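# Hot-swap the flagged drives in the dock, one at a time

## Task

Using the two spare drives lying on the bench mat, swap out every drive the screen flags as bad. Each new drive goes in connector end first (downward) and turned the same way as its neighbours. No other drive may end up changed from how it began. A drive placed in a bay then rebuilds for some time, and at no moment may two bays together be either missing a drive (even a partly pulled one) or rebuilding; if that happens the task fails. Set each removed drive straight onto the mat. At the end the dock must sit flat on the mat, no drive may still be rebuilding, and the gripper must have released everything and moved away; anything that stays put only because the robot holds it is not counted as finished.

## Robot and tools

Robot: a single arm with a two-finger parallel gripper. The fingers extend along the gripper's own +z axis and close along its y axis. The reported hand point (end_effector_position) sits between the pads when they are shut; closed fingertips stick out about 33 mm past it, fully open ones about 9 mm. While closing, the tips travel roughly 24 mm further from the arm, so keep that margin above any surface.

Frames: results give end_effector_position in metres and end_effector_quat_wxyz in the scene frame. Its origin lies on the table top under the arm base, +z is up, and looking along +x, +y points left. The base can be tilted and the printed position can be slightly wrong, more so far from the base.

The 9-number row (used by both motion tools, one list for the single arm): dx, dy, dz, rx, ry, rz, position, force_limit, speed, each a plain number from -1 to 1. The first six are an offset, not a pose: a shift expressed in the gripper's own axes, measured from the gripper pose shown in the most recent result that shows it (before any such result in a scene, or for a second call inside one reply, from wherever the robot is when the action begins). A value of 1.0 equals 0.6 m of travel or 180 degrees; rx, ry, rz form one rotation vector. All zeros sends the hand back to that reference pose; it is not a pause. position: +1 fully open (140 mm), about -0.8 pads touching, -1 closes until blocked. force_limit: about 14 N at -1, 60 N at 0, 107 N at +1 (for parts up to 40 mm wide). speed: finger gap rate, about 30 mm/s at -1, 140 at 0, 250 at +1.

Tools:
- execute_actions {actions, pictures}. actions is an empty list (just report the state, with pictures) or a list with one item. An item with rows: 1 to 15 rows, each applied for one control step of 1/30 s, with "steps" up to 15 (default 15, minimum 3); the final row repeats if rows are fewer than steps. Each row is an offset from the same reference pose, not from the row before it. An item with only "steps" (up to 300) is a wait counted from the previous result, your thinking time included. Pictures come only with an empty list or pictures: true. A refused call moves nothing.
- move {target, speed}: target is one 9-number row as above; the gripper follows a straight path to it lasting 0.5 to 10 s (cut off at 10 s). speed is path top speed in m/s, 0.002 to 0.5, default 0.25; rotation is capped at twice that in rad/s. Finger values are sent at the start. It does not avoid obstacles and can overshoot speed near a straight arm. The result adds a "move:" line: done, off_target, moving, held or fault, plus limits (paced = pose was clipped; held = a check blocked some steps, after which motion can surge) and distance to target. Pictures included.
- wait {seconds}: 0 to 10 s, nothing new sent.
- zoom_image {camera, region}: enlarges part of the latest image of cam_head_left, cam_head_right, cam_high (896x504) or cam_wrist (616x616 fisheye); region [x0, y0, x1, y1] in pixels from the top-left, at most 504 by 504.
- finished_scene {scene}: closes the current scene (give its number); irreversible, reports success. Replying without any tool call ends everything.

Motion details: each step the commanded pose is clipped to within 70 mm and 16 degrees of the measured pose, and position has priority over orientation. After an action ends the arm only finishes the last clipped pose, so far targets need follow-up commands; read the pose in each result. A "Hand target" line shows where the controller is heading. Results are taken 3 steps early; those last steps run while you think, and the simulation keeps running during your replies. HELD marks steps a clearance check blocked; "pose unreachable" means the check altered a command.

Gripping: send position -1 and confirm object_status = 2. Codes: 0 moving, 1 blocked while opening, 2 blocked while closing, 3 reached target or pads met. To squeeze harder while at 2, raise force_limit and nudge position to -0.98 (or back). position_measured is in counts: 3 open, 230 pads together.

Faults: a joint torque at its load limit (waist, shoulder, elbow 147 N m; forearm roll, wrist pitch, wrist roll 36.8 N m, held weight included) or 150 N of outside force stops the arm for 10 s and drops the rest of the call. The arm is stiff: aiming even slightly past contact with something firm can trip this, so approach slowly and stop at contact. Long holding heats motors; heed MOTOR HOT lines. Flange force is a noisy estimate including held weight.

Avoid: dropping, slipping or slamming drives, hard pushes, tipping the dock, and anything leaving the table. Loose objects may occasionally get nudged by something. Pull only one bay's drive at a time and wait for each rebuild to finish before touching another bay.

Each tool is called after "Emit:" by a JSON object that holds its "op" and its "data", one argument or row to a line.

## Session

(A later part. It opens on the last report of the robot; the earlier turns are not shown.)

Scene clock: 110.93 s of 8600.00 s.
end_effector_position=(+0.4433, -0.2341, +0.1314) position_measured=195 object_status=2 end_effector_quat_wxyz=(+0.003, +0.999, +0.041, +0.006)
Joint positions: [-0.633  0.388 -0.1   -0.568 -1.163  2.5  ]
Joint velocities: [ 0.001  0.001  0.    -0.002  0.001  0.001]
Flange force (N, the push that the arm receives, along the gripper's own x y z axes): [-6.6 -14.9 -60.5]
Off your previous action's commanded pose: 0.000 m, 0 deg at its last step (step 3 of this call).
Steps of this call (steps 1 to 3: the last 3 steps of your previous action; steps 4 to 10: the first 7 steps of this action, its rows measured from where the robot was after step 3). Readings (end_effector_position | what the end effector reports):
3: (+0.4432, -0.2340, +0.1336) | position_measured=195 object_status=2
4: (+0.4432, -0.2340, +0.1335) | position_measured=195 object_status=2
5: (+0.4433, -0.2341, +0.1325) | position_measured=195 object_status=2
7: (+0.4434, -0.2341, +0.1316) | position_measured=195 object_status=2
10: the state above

Emit:
{"op": "execute_actions", "data": {
  "actions": [
    {"rows":[[0,0,0,0,0,0,0,0,0]],"steps":8}
  ]
}}

Emit:
{"op": "move", "data": {
  "target": [0,0,-0.17,0,0,0,0,0,0]
}}

Emit:
{"op": "move", "data": {
  "target": [0.165,-0.87,0,0,0,0.062,0,0,0],
  "speed": 0.35
}}

Scene clock: 111.30 s of 8600.00 s.
end_effector_position=(+0.4431, -0.2338, +0.1307) position_measured=169 object_status=0 end_effector_quat_wxyz=(+0.003, +0.999, +0.040, +0.006)
Joint positions: [-0.632  0.389 -0.101 -0.569 -1.163  2.5  ]
Joint velocities: [-0.001 -0.008  0.008 -0.    -0.006 -0.001]
Flange force (N, the push that the arm receives, along the gripper's own x y z axes): [1.4 -3.7 1.3]
Off your previous action's commanded pose: 0.000 m, 0 deg at its last step (step 3 of this call).
Steps of this call (steps 1 to 3: the last 3 steps of your previous action; steps 4 to 6: nothing new was sent; steps 7 to 11: the first 5 steps of this action). Readings (end_effector_position | what the end effector reports):
7: (+0.4433, -0.2341, +0.1312) | position_measured=195 object_status=0
8: (+0.4433, -0.2340, +0.1311) | position_measured=195 object_status=0
10: (+0.4431, -0.2338, +0.1307) | position_measured=177 object_status=0
11: the state above

Scene clock: 112.47 s of 8600.00 s.
end_effector_position=(+0.4425, -0.2336, +0.2334) position_measured=129 object_status=3 end_effector_quat_wxyz=(+0.003, +0.999, +0.041, +0.006)
Joint positions: [-0.725  0.306  0.013 -0.523 -1.375  2.47 ]
Joint velocities: [-0.001 -0.001  0.001  0.     0.     0.001]
Flange force (N, the push that the arm receives, along the gripper's own x y z axes): [-3.0 -7.4 -0.3]
Hand target: +0.443, -0.234, +0.233; +0.003, +0.999, +0.041, +0.006
Off your previous action's commanded pose: 0.000 m, 0 deg at its last step (step 3 of this call).
Off the commanded pose: 0.000 m, 0 deg.
Kept back: nothing.
move: done
camera_calibration (this result's frames):
cam_wrist: T_world_to_cam=[[0.147956, -0.988793, 0.0199328, -0.309968], [-0.884168, -0.123217, 0.450627, 0.258427], [-0.443121, -0.084297, -0.89249, 0.579266], [0, 0, 0, 1]] pos_world=[0.531039, -0.225821, 0.406713]

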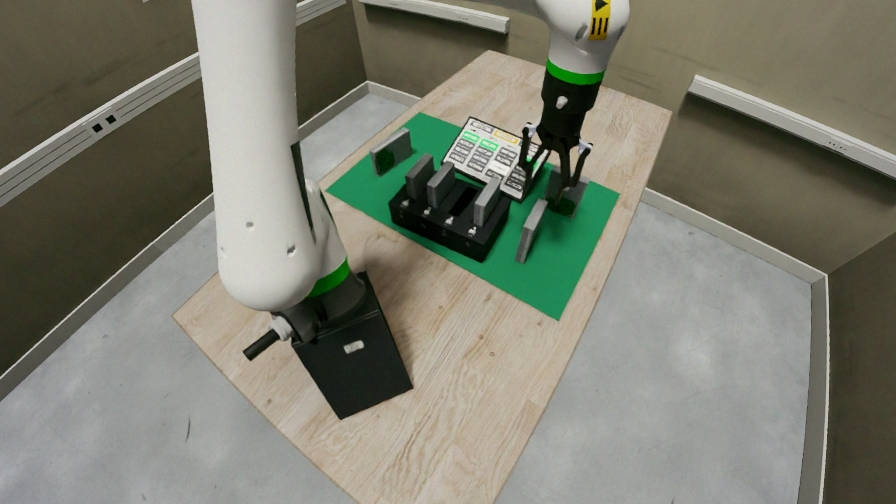

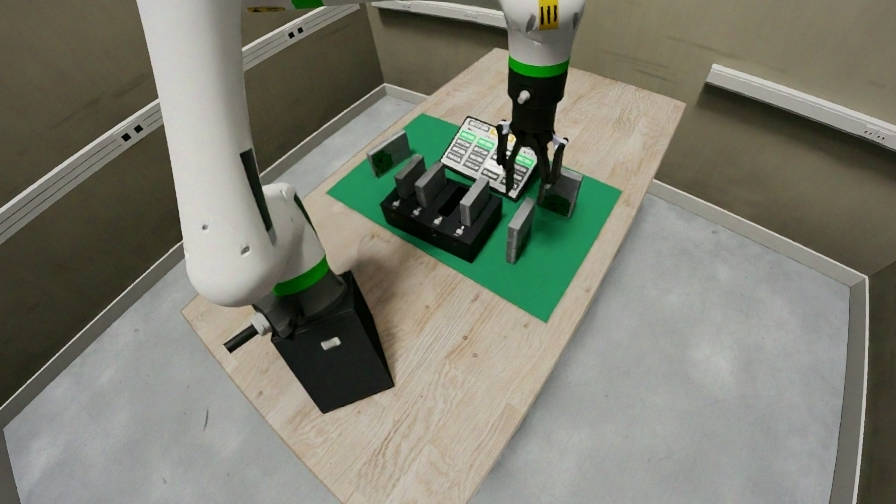

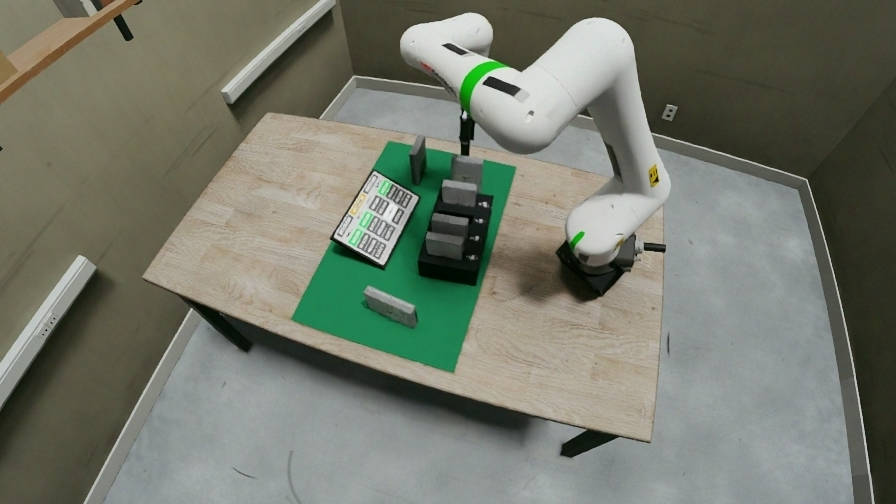

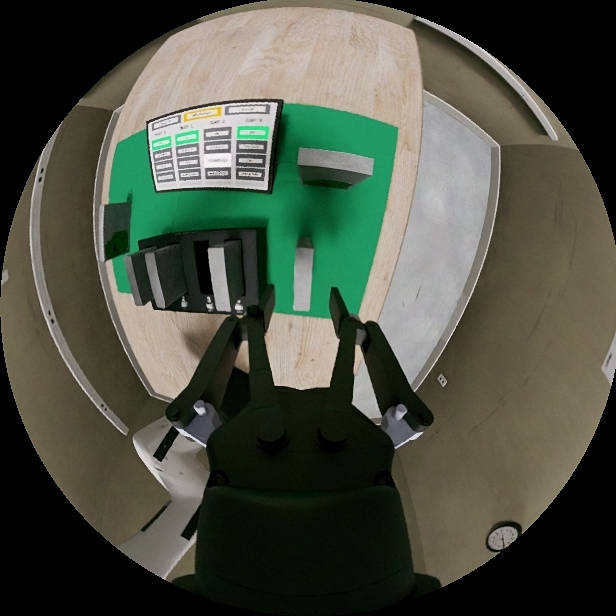

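Scene clock: 114.53 s of 8600.00 s.
end_effector_position=(+0.4974, +0.2962, +0.2321) position_measured=129 object_status=3 end_effector_quat_wxyz=(-0.001, +0.998, -0.057, +0.005)
Joint positions: [ 0.497 -0.243 -0.073 -0.241 -1.276  0.939]
Joint velocities: [ 0.001  0.     0.002  0.    -0.    -0.   ]
Flange force (N, the push that the arm receives, along the gripper's own x y z axes): [-6.6 1.9 0.5]
Hand target: +0.497, +0.296, +0.232; -0.001, +0.998, -0.057, +0.005
Off the commanded pose: 0.002 m, 0 deg.
Kept back: nothing.
move: done
camera_calibration (this result's frames):
cam_wrist: T_world_to_cam=[[-0.0469914, -0.998838, 0.0106723, 0.307956], [-0.891511, 0.0467564, 0.45058, 0.326128], [-0.450555, 0.0116589, -0.892672, 0.62242], [0, 0, 0, 1]] pos_world=[0.585652, 0.285093, 0.405384]

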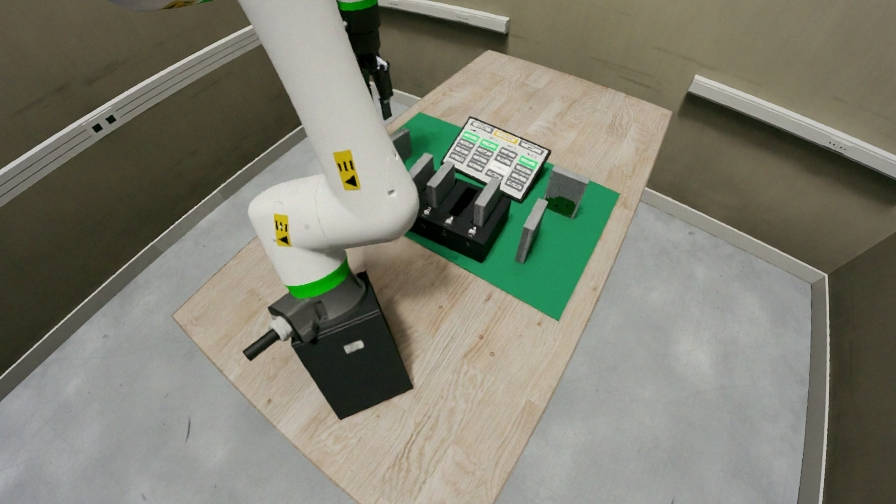

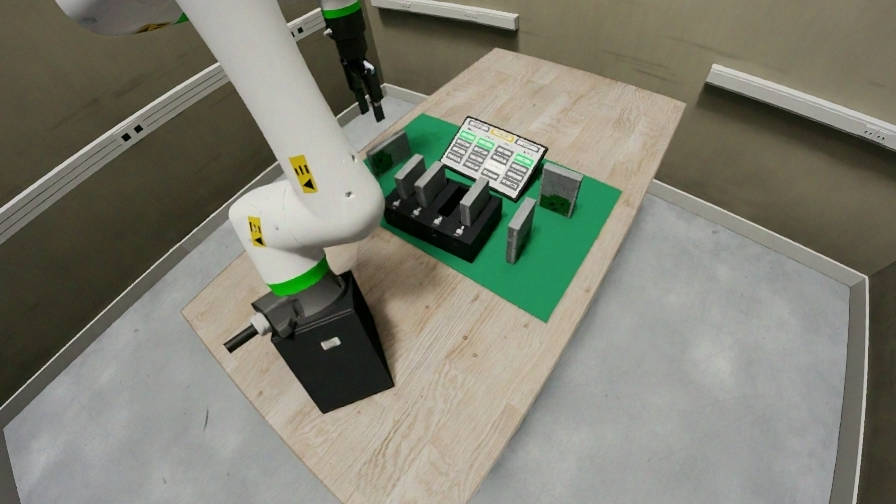

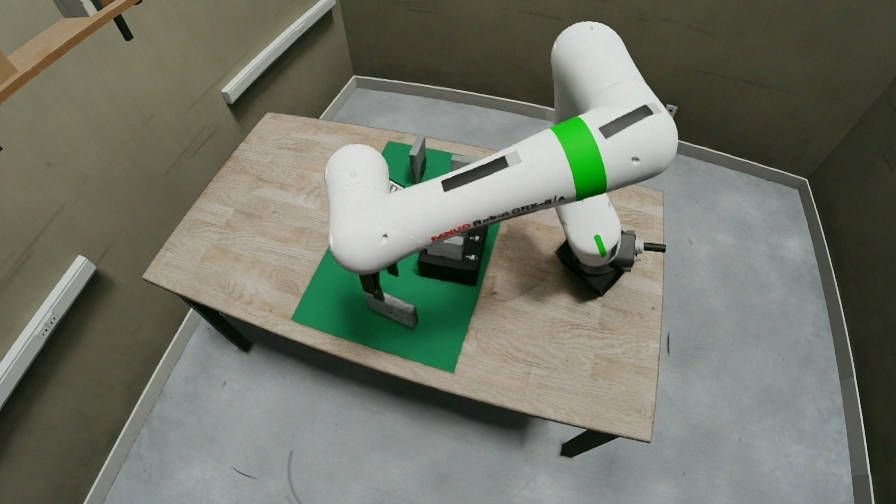

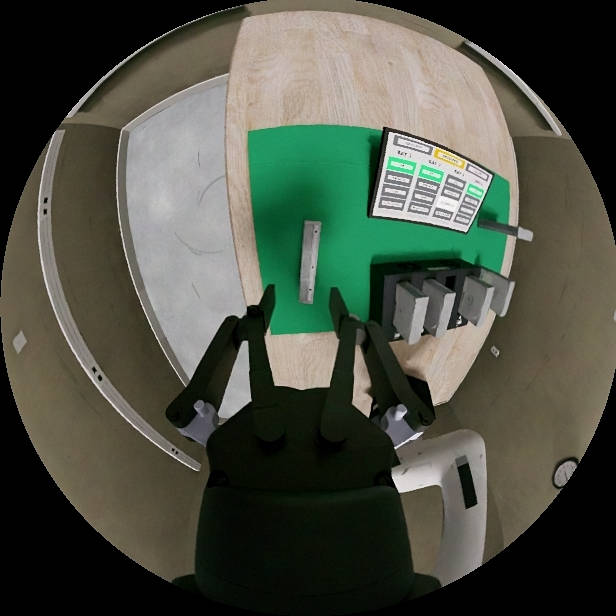

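Emit:
{"op": "move", "data": {
  "target": [0.112,0.015,0.25,0,-0.25,0,0,0,0],
  "speed": 0.2
}}

Scene clock: 117.13 s of 8600.00 s.
end_effector_position=(+0.5644, +0.2794, +0.0822) position_measured=129 object_status=3 end_effector_quat_wxyz=(-0.021, +0.925, -0.053, -0.377)
Joint positions: [ 0.253  0.774  0.934 -0.652 -2.062  1.138]
Joint velocities: [-0.     0.003  0.001 -0.001 -0.002 -0.002]
Flange force (N, the push that the arm receives, along the gripper's own x y z axes): [-7.5 0.3 3.9]
Hand target: +0.564, +0.279, +0.082; -0.021, +0.925, -0.053, -0.377
Off the commanded pose: 0.001 m, 0 deg.
Kept back: nothing.
move: done
camera_calibration (this result's frames):
cam_wrist: T_world_to_cam=[[-0.0575576, -0.997616, -0.0380681, 0.305506], [-0.316416, -0.0179364, 0.948451, 0.106801], [-0.946873, 0.066636, -0.31463, 0.736246], [0, 0, 0, 1]] pos_world=[0.748509, 0.257632, 0.141979]

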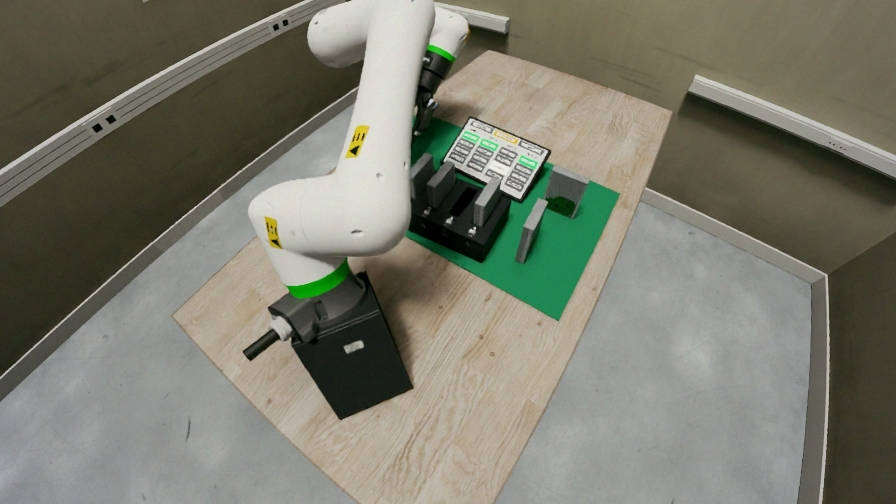

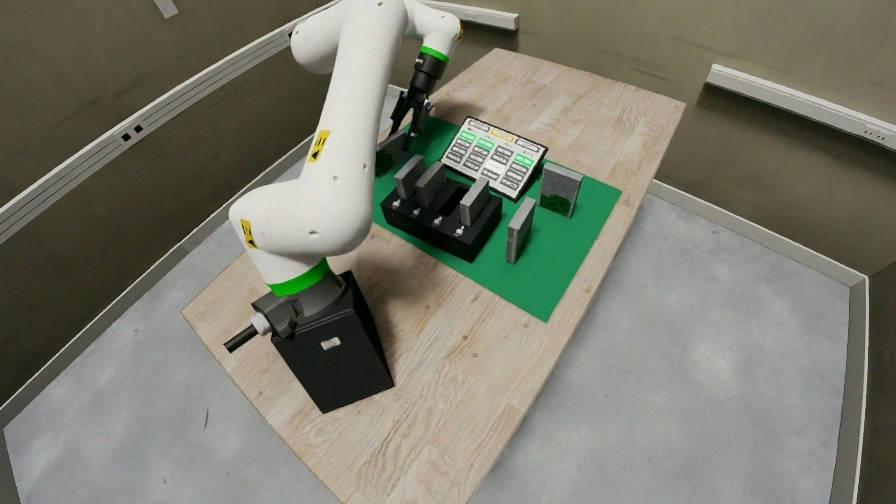

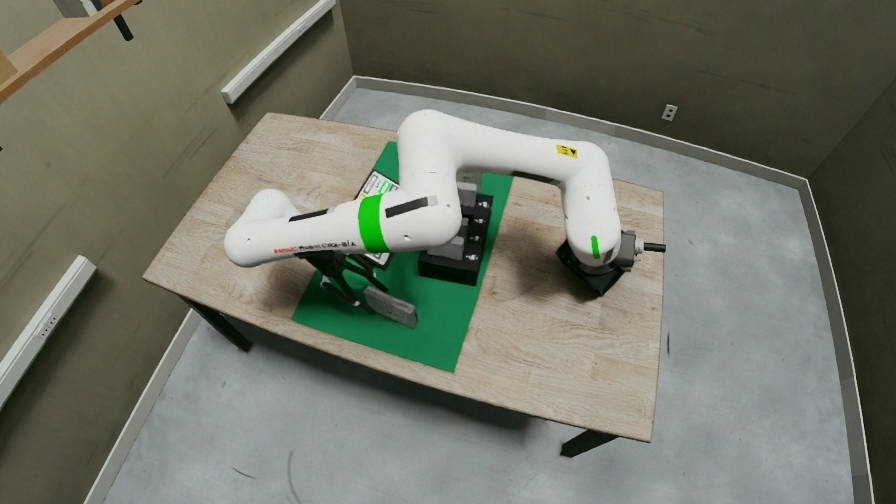

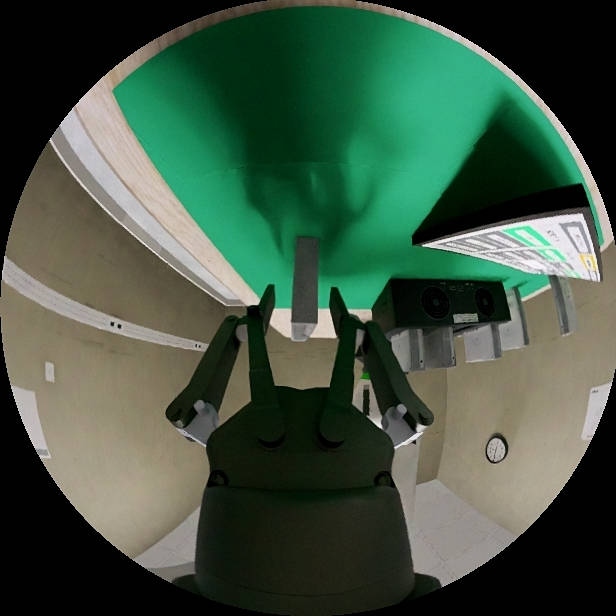

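Emit:
{"op": "execute_actions", "data": {
  "actions": [
    {"rows":[[0,0.004,0,0,0,0,-1,1,-0.3]]}
  ]
}}

Emit:
{"op": "move", "data": {
  "target": [-0.295,0,-0.295,0,0.25,0,-1,1,-0.3],
  "speed": 0.2
}}

Emit:
{"op": "move", "data": {
  "target": [-0.205,0.563,0,0,0,-0.062,-1,1,-0.3]
}}

Emit:
{"op": "move", "data": {
  "target": [0,0,0,0,0.25,0,-1,1,-0.3]
}}

Scene clock: 117.67 s of 8600.00 s.
end_effector_position=(+0.5642, +0.2770, +0.0822) position_measured=189 object_status=0 end_effector_quat_wxyz=(-0.021, +0.925, -0.053, -0.377)
Joint positions: [ 0.25   0.772  0.929 -0.65  -2.061  1.142]
Joint velocities: [ 0.     0.    -0.001  0.006 -0.001 -0.001]
Flange force (N, the push that the arm receives, along the gripper's own x y z axes): [-5.5 -3.9 0.3]
Steps of this call (steps 1 to 4: nothing new was sent; steps 5 to 16: the first 12 steps of this action). Readings (end_effector_position | what the end effector reports):
5: (+0.5644, +0.2793, +0.0821) | position_measured=129 object_status=0
6: (+0.5643, +0.2787, +0.0822) | position_measured=131 object_status=0
8: (+0.5642, +0.2772, +0.0821) | position_measured=142 object_status=0
12: (+0.5642, +0.2770, +0.0822) | position_measured=166 object_status=0
16: the state above

Scene clock: 120.23 s of 8600.00 s.
end_effector_position=(+0.5621, +0.2776, +0.3330) position_measured=197 object_status=2 end_effector_quat_wxyz=(-0.000, +0.998, -0.057, +0.006)
Joint positions: [ 0.28  -0.112  0.287 -0.323 -1.554  1.078]
Joint velocities: [ 0.001 -0.001  0.     0.     0.002  0.   ]
Flange force (N, the push that the arm receives, along the gripper's own x y z axes): [-0.6 0.6 3.6]
Hand target: +0.562, +0.278, +0.333; -0.000, +0.998, -0.057, +0.006
Off your previous action's commanded pose: 0.000 m, 0 deg at its last step (step 3 of this call).
Off the commanded pose: 0.001 m, 0 deg.
Kept back: nothing.
move: done
camera_calibration (this result's frames):
cam_wrist: T_world_to_cam=[[-0.0463438, -0.99886, 0.0114677, 0.2907], [-0.89184, 0.0465442, 0.449951, 0.339694], [-0.449972, 0.0106251, -0.89298, 0.74198], [0, 0, 0, 1]] pos_world=[0.650294, 0.266674, 0.506394]

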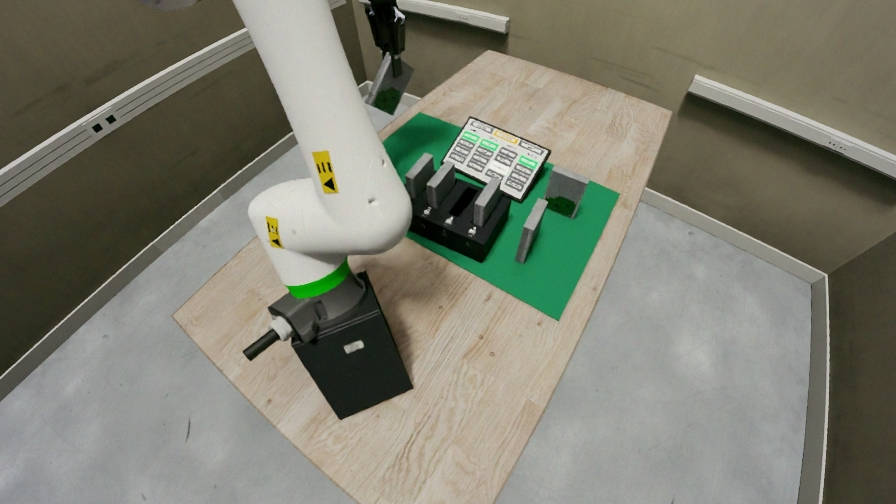

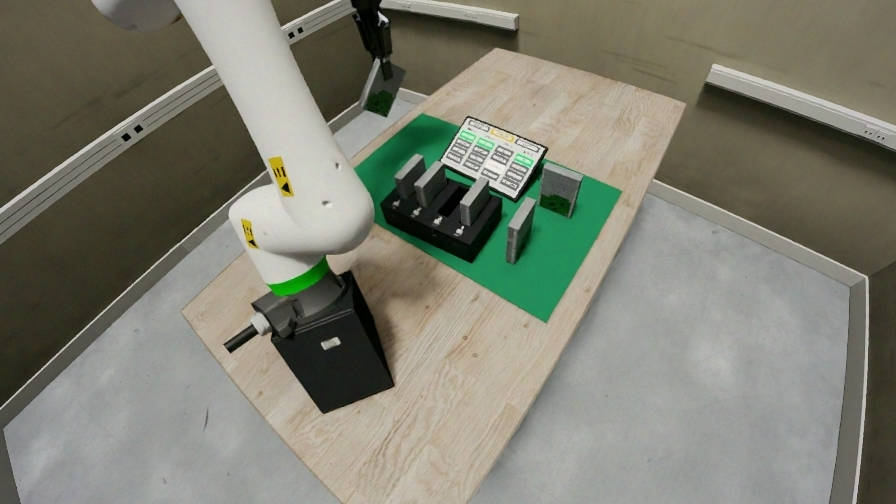

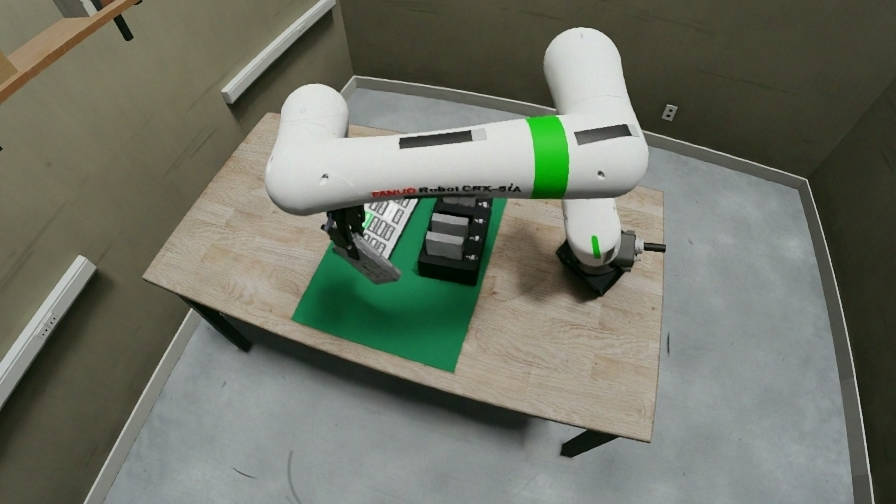

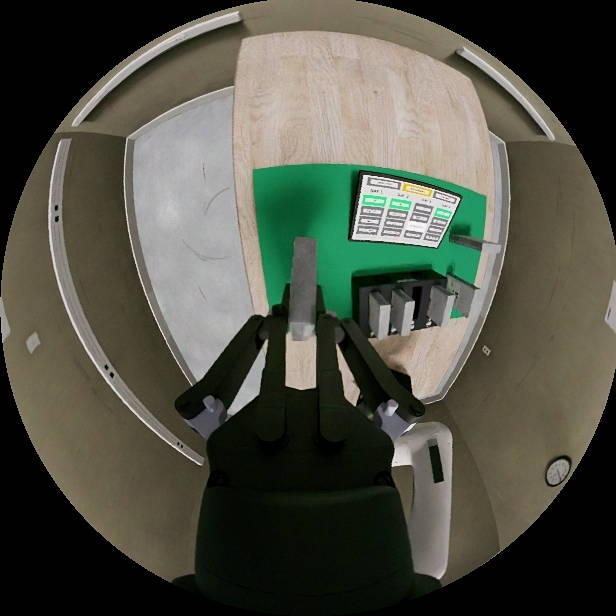

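Scene clock: 122.13 s of 8600.00 s.
end_effector_position=(+0.4027, -0.0452, +0.3326) position_measured=197 object_status=2 end_effector_quat_wxyz=(+0.003, +0.999, +0.041, +0.006)
Joint positions: [-0.581 -0.17  -0.124 -0.518 -1.599  2.177]
Joint velocities: [-0.001 -0.001  0.001  0.    -0.    -0.002]
Flange force (N, the push that the arm receives, along the gripper's own x y z axes): [3.4 0.1 5.3]
Hand target: +0.403, -0.045, +0.333; +0.003, +0.999, +0.041, +0.006
Off the commanded pose: 0.002 m, 0 deg.
Kept back: nothing.
move: done
camera_calibration (this result's frames):
cam_wrist: T_world_to_cam=[[0.148348, -0.988757, 0.0187477, -0.119512], [-0.884421, -0.124164, 0.44987, 0.202078], [-0.442485, -0.0833182, -0.892897, 0.665959], [0, 0, 0, 1]] pos_world=[0.491127, -0.0375908, 0.505965]

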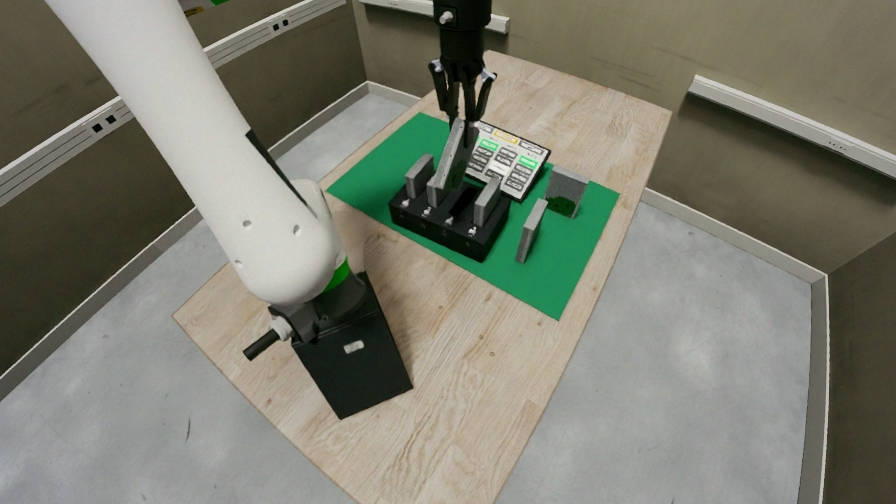

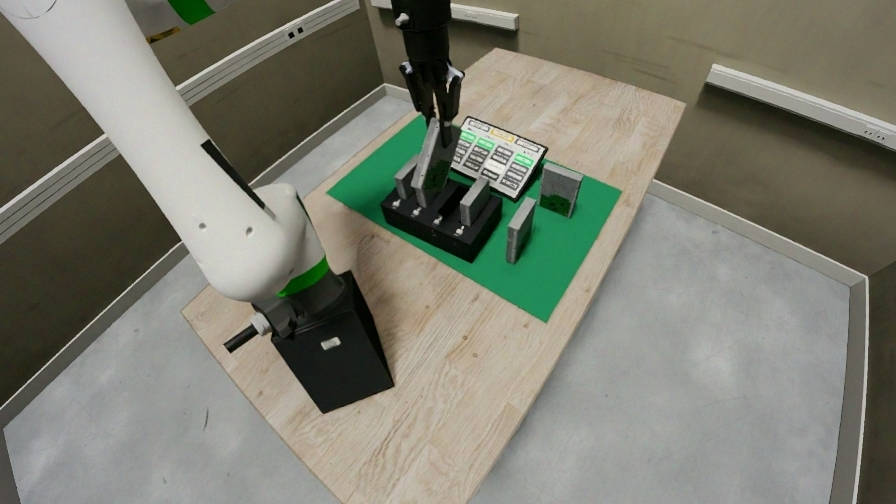

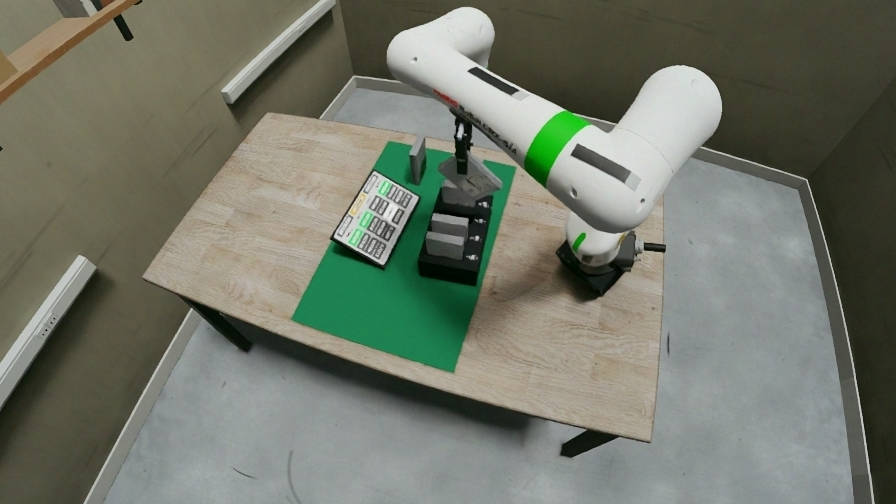

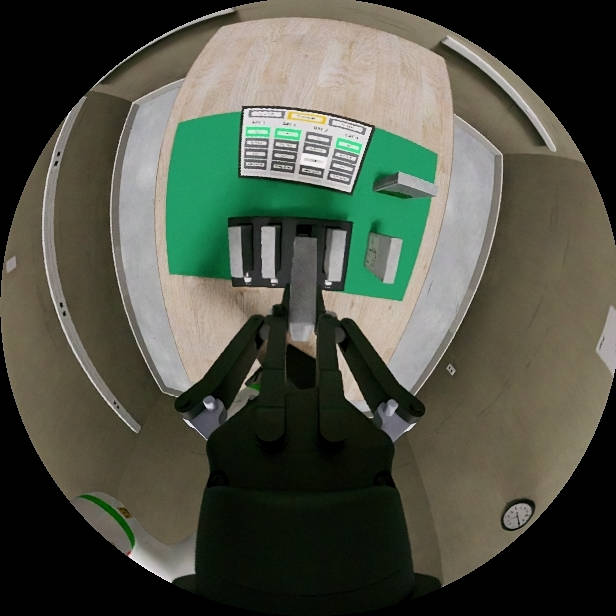

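Scene clock: 124.10 s of 8600.00 s.
end_effector_position=(+0.4023, -0.0460, +0.3330) position_measured=197 object_status=2 end_effector_quat_wxyz=(-0.012, +0.921, +0.038, +0.387)
Joint positions: [-1.239 -0.414 -0.561 -1.161 -1.485  2.82 ]
Joint velocities: [-0.001  0.     0.    -0.001 -0.     0.001]
Flange force (N, the push that the arm receives, along the gripper's own x y z axes): [-2.4 -4.4 4.0]
Hand target: +0.402, -0.046, +0.333; -0.012, +0.921, +0.038, +0.387
Off the commanded pose: 0.001 m, 0 deg.
Kept back: nothing.
move: done
camera_calibration (this result's frames):
cam_wrist: T_world_to_cam=[[0.118065, -0.990986, 0.0633099, -0.123021], [-0.941538, -0.131977, -0.30998, 0.477025], [0.315541, -0.0230109, -0.948633, 0.382478], [0, 0, 0, 1]] pos_world=[0.342974, -0.050154, 0.518488]

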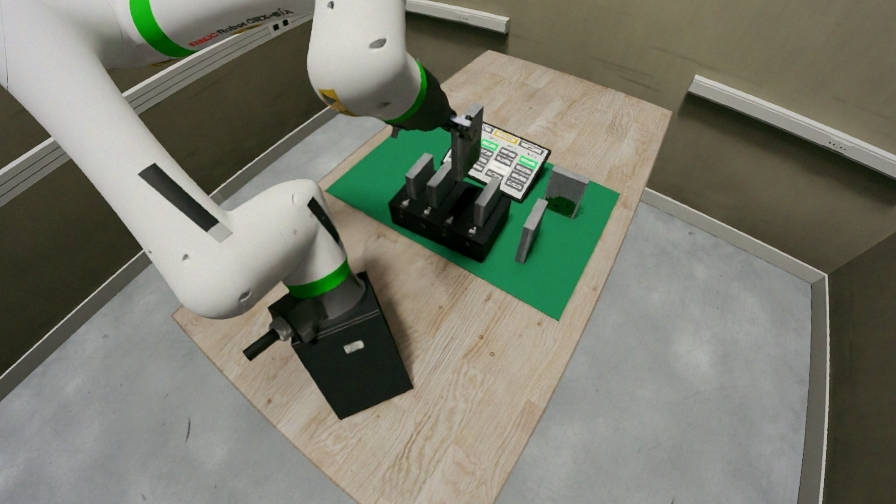

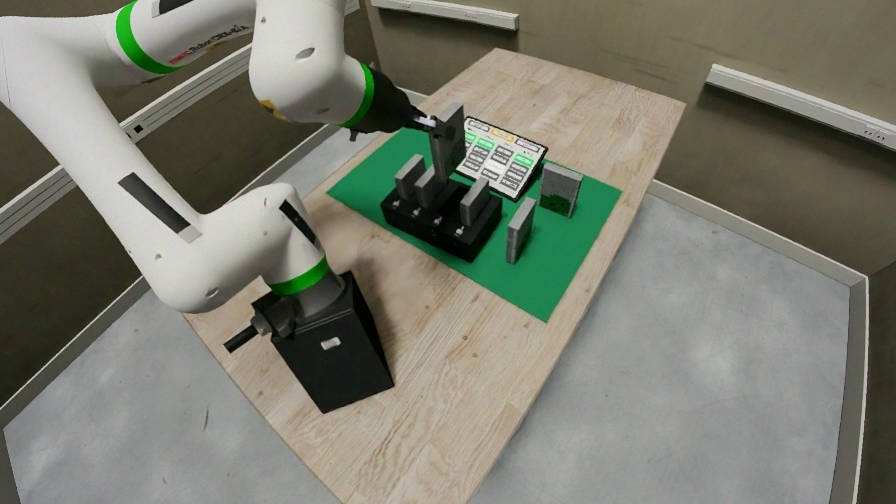

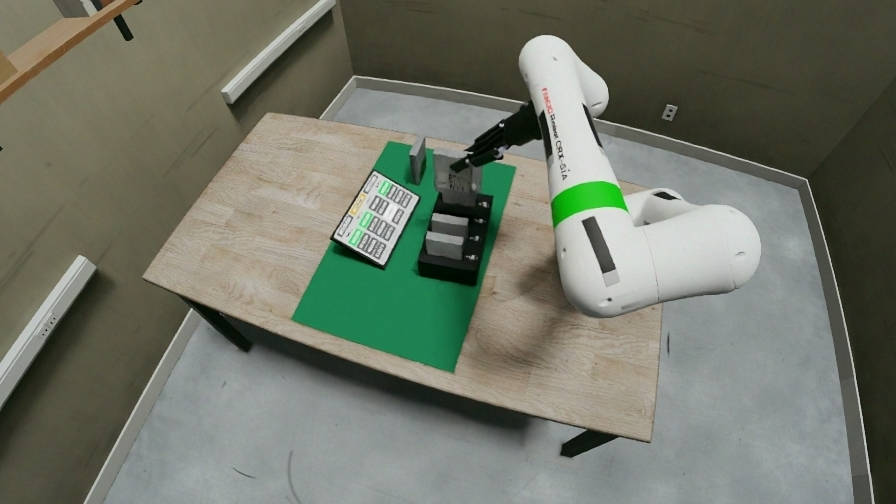

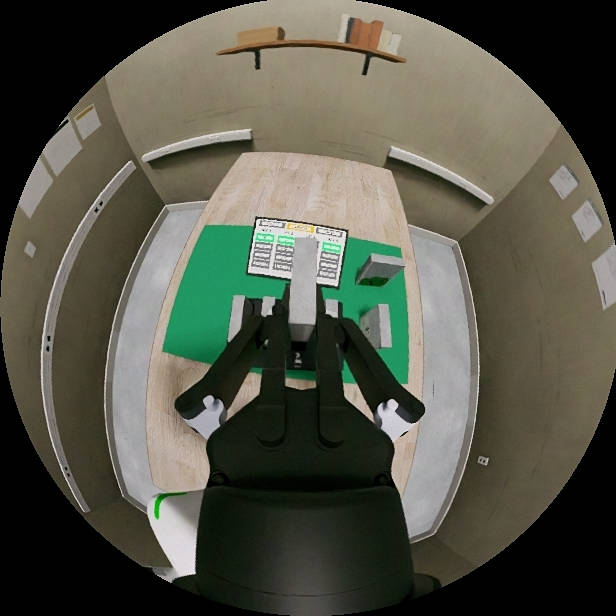

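Emit:
{"op": "move", "data": {
  "target": [-0.1285,-0.004,0.119,0,0,0,-1,1,-0.3],
  "speed": 0.1
}}

Emit:
{"op": "zoom_image", "data": {
  "camera": "cam_high",
  "region": [410, 150, 520, 260]
}}

Emit:
{"op": "zoom_image", "data": {
  "camera": "cam_head_right",
  "region": [400, 130, 520, 250]
}}

Scene clock: 125.70 s of 8600.00 s.
end_effector_position=(+0.3987, -0.0446, +0.2279) position_measured=197 object_status=2 end_effector_quat_wxyz=(-0.012, +0.921, +0.038, +0.387)
Joint positions: [-1.099 -0.356 -0.758 -1.237 -1.265  3.012]
Joint velocities: [-0.     0.    -0.    -0.     0.001  0.001]
Flange force (N, the push that the arm receives, along the gripper's own x y z axes): [-0.9 -4.3 10.2]
Hand target: +0.399, -0.045, +0.228; -0.012, +0.921, +0.038, +0.387
Off the commanded pose: 0.000 m, 0 deg.
Kept back: nothing.
move: done
camera_calibration (this result's frames):
cam_wrist: T_world_to_cam=[[0.117622, -0.991041, 0.0632616, -0.114403], [-0.941687, -0.131535, -0.309716, 0.441318], [0.315262, -0.0231432, -0.948722, 0.284055], [0, 0, 0, 1]] pos_world=[0.339487, -0.0487557, 0.41341]

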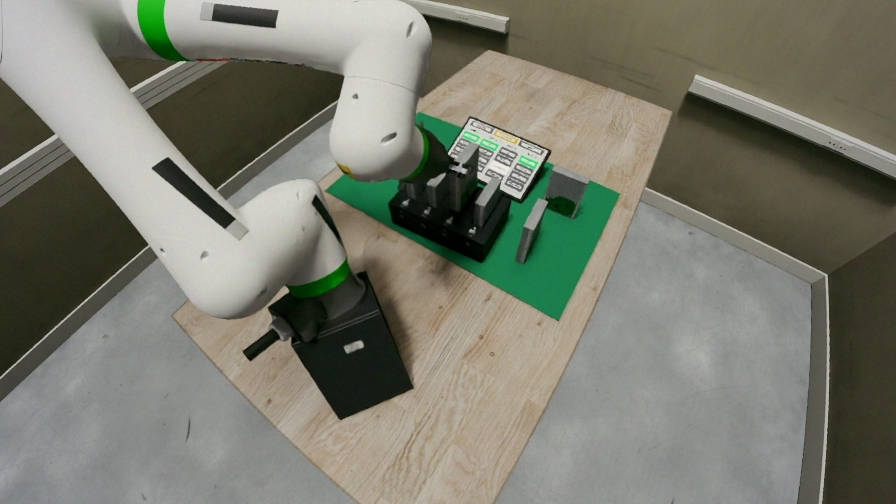

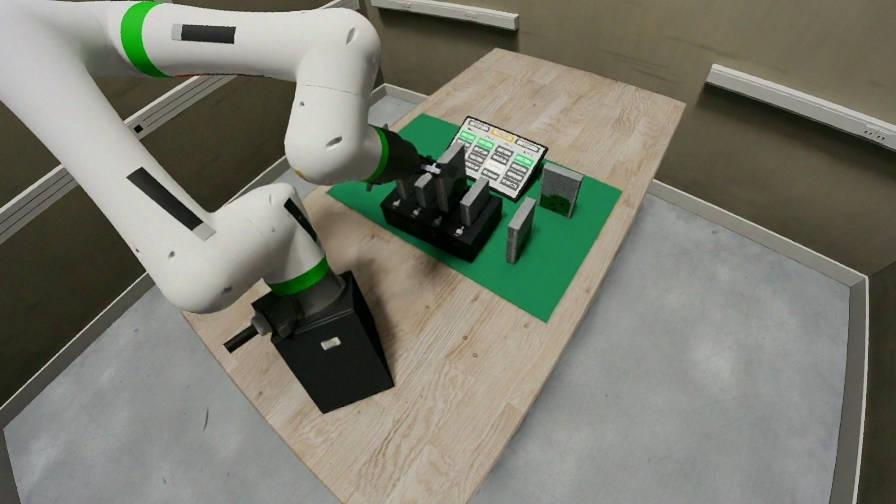

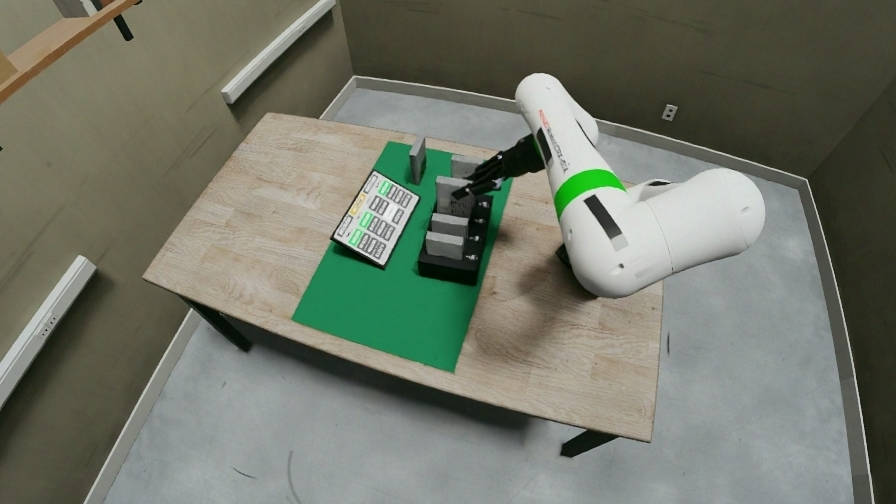

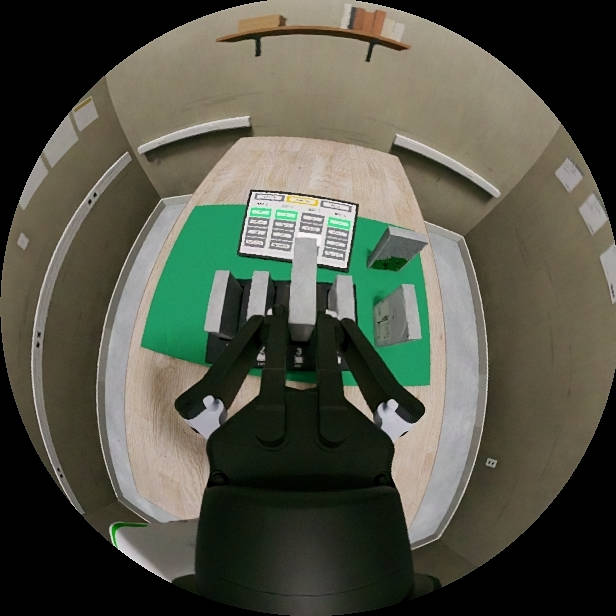

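Region (410, 150, 520, 260) of cam_high's 896x504 image, scaled by 4.582, with more detail than that image has.

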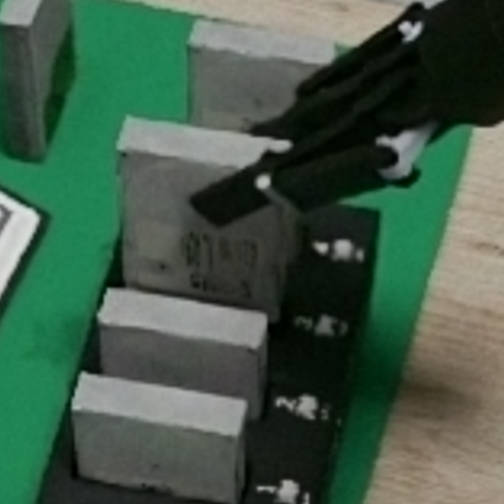

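Region (400, 130, 520, 250) of cam_head_right's 896x504 image, scaled by 4.200, with more detail than that image has.

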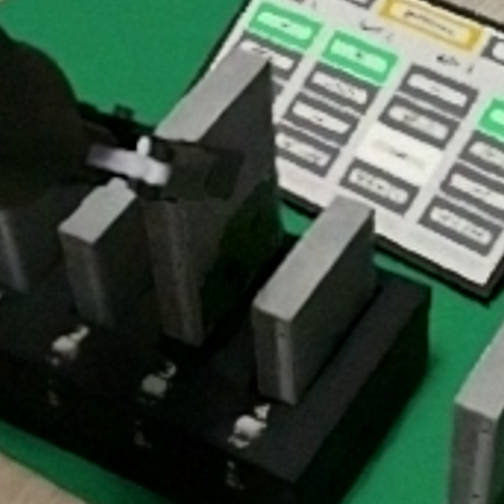

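Plausible. Down 25 mm slowly.

Emit:
{"op": "move", "data": {
  "target": [-0.0297,0,0.0292,0,0,0,-1,1,-0.3],
  "speed": 0.02
}}

Scene clock: 127.40 s of 8600.00 s.
end_effector_position=(+0.3987, -0.0448, +0.2029) position_measured=197 object_status=2 end_effector_quat_wxyz=(-0.012, +0.921, +0.038, +0.387)
Joint positions: [-1.068 -0.312 -0.794 -1.273 -1.214  3.081]
Joint velocities: [ 0.    -0.001 -0.    -0.001  0.     0.001]
Flange force (N, the push that the arm receives, along the gripper's own x y z axes): [-2.2 -1.8 6.2]
Hand target: +0.399, -0.045, +0.203; -0.012, +0.921, +0.038, +0.387
Off the commanded pose: 0.000 m, 0 deg.
Kept back: nothing.
move: done
camera_calibration (this result's frames):
cam_wrist: T_world_to_cam=[[0.117508, -0.991054, 0.0632694, -0.112956], [-0.941755, -0.131425, -0.309555, 0.433486], [0.315101, -0.0232092, -0.948774, 0.260405], [0, 0, 0, 1]] pos_world=[0.339457, -0.0489312, 0.3884]

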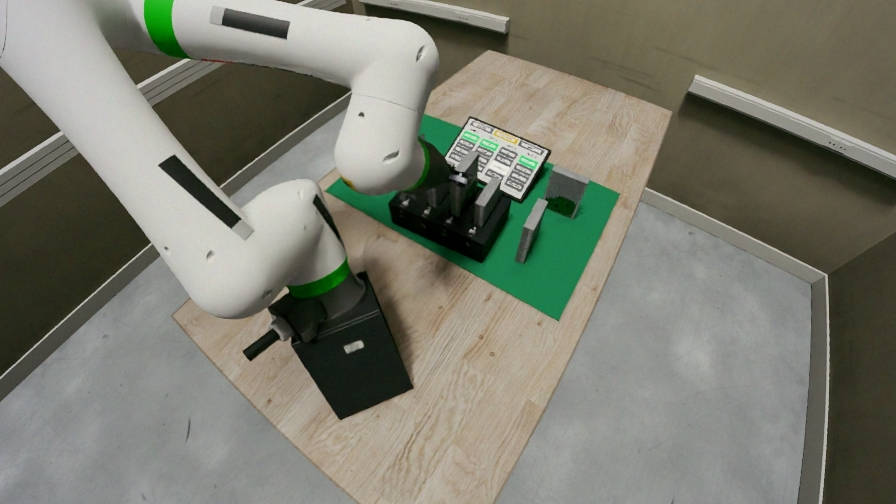

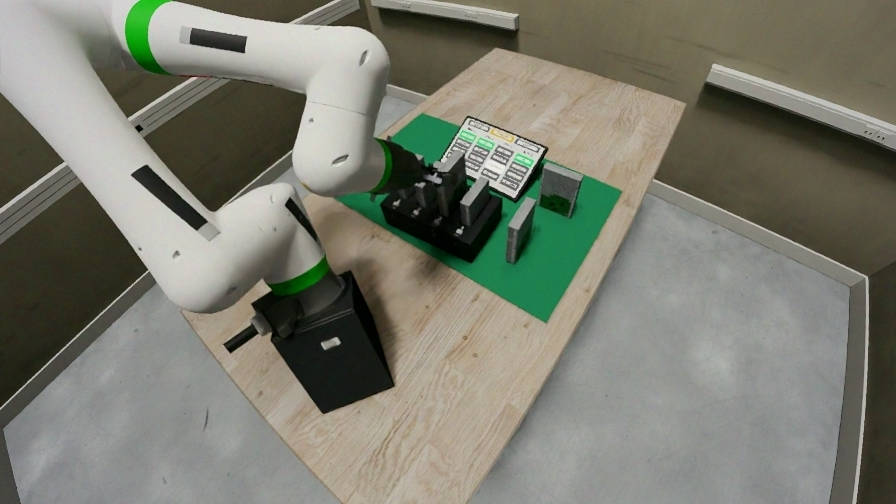

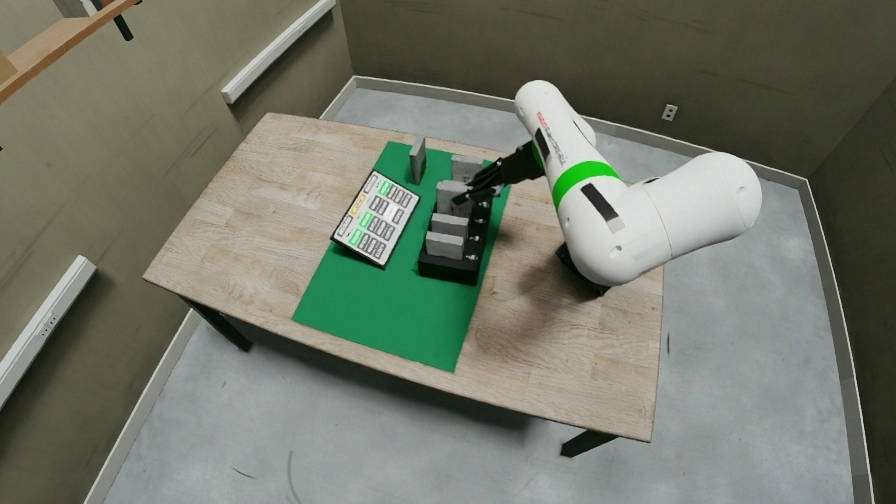

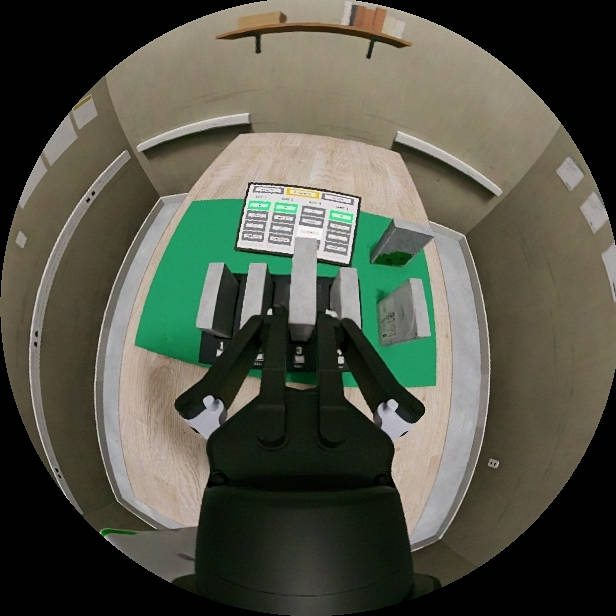

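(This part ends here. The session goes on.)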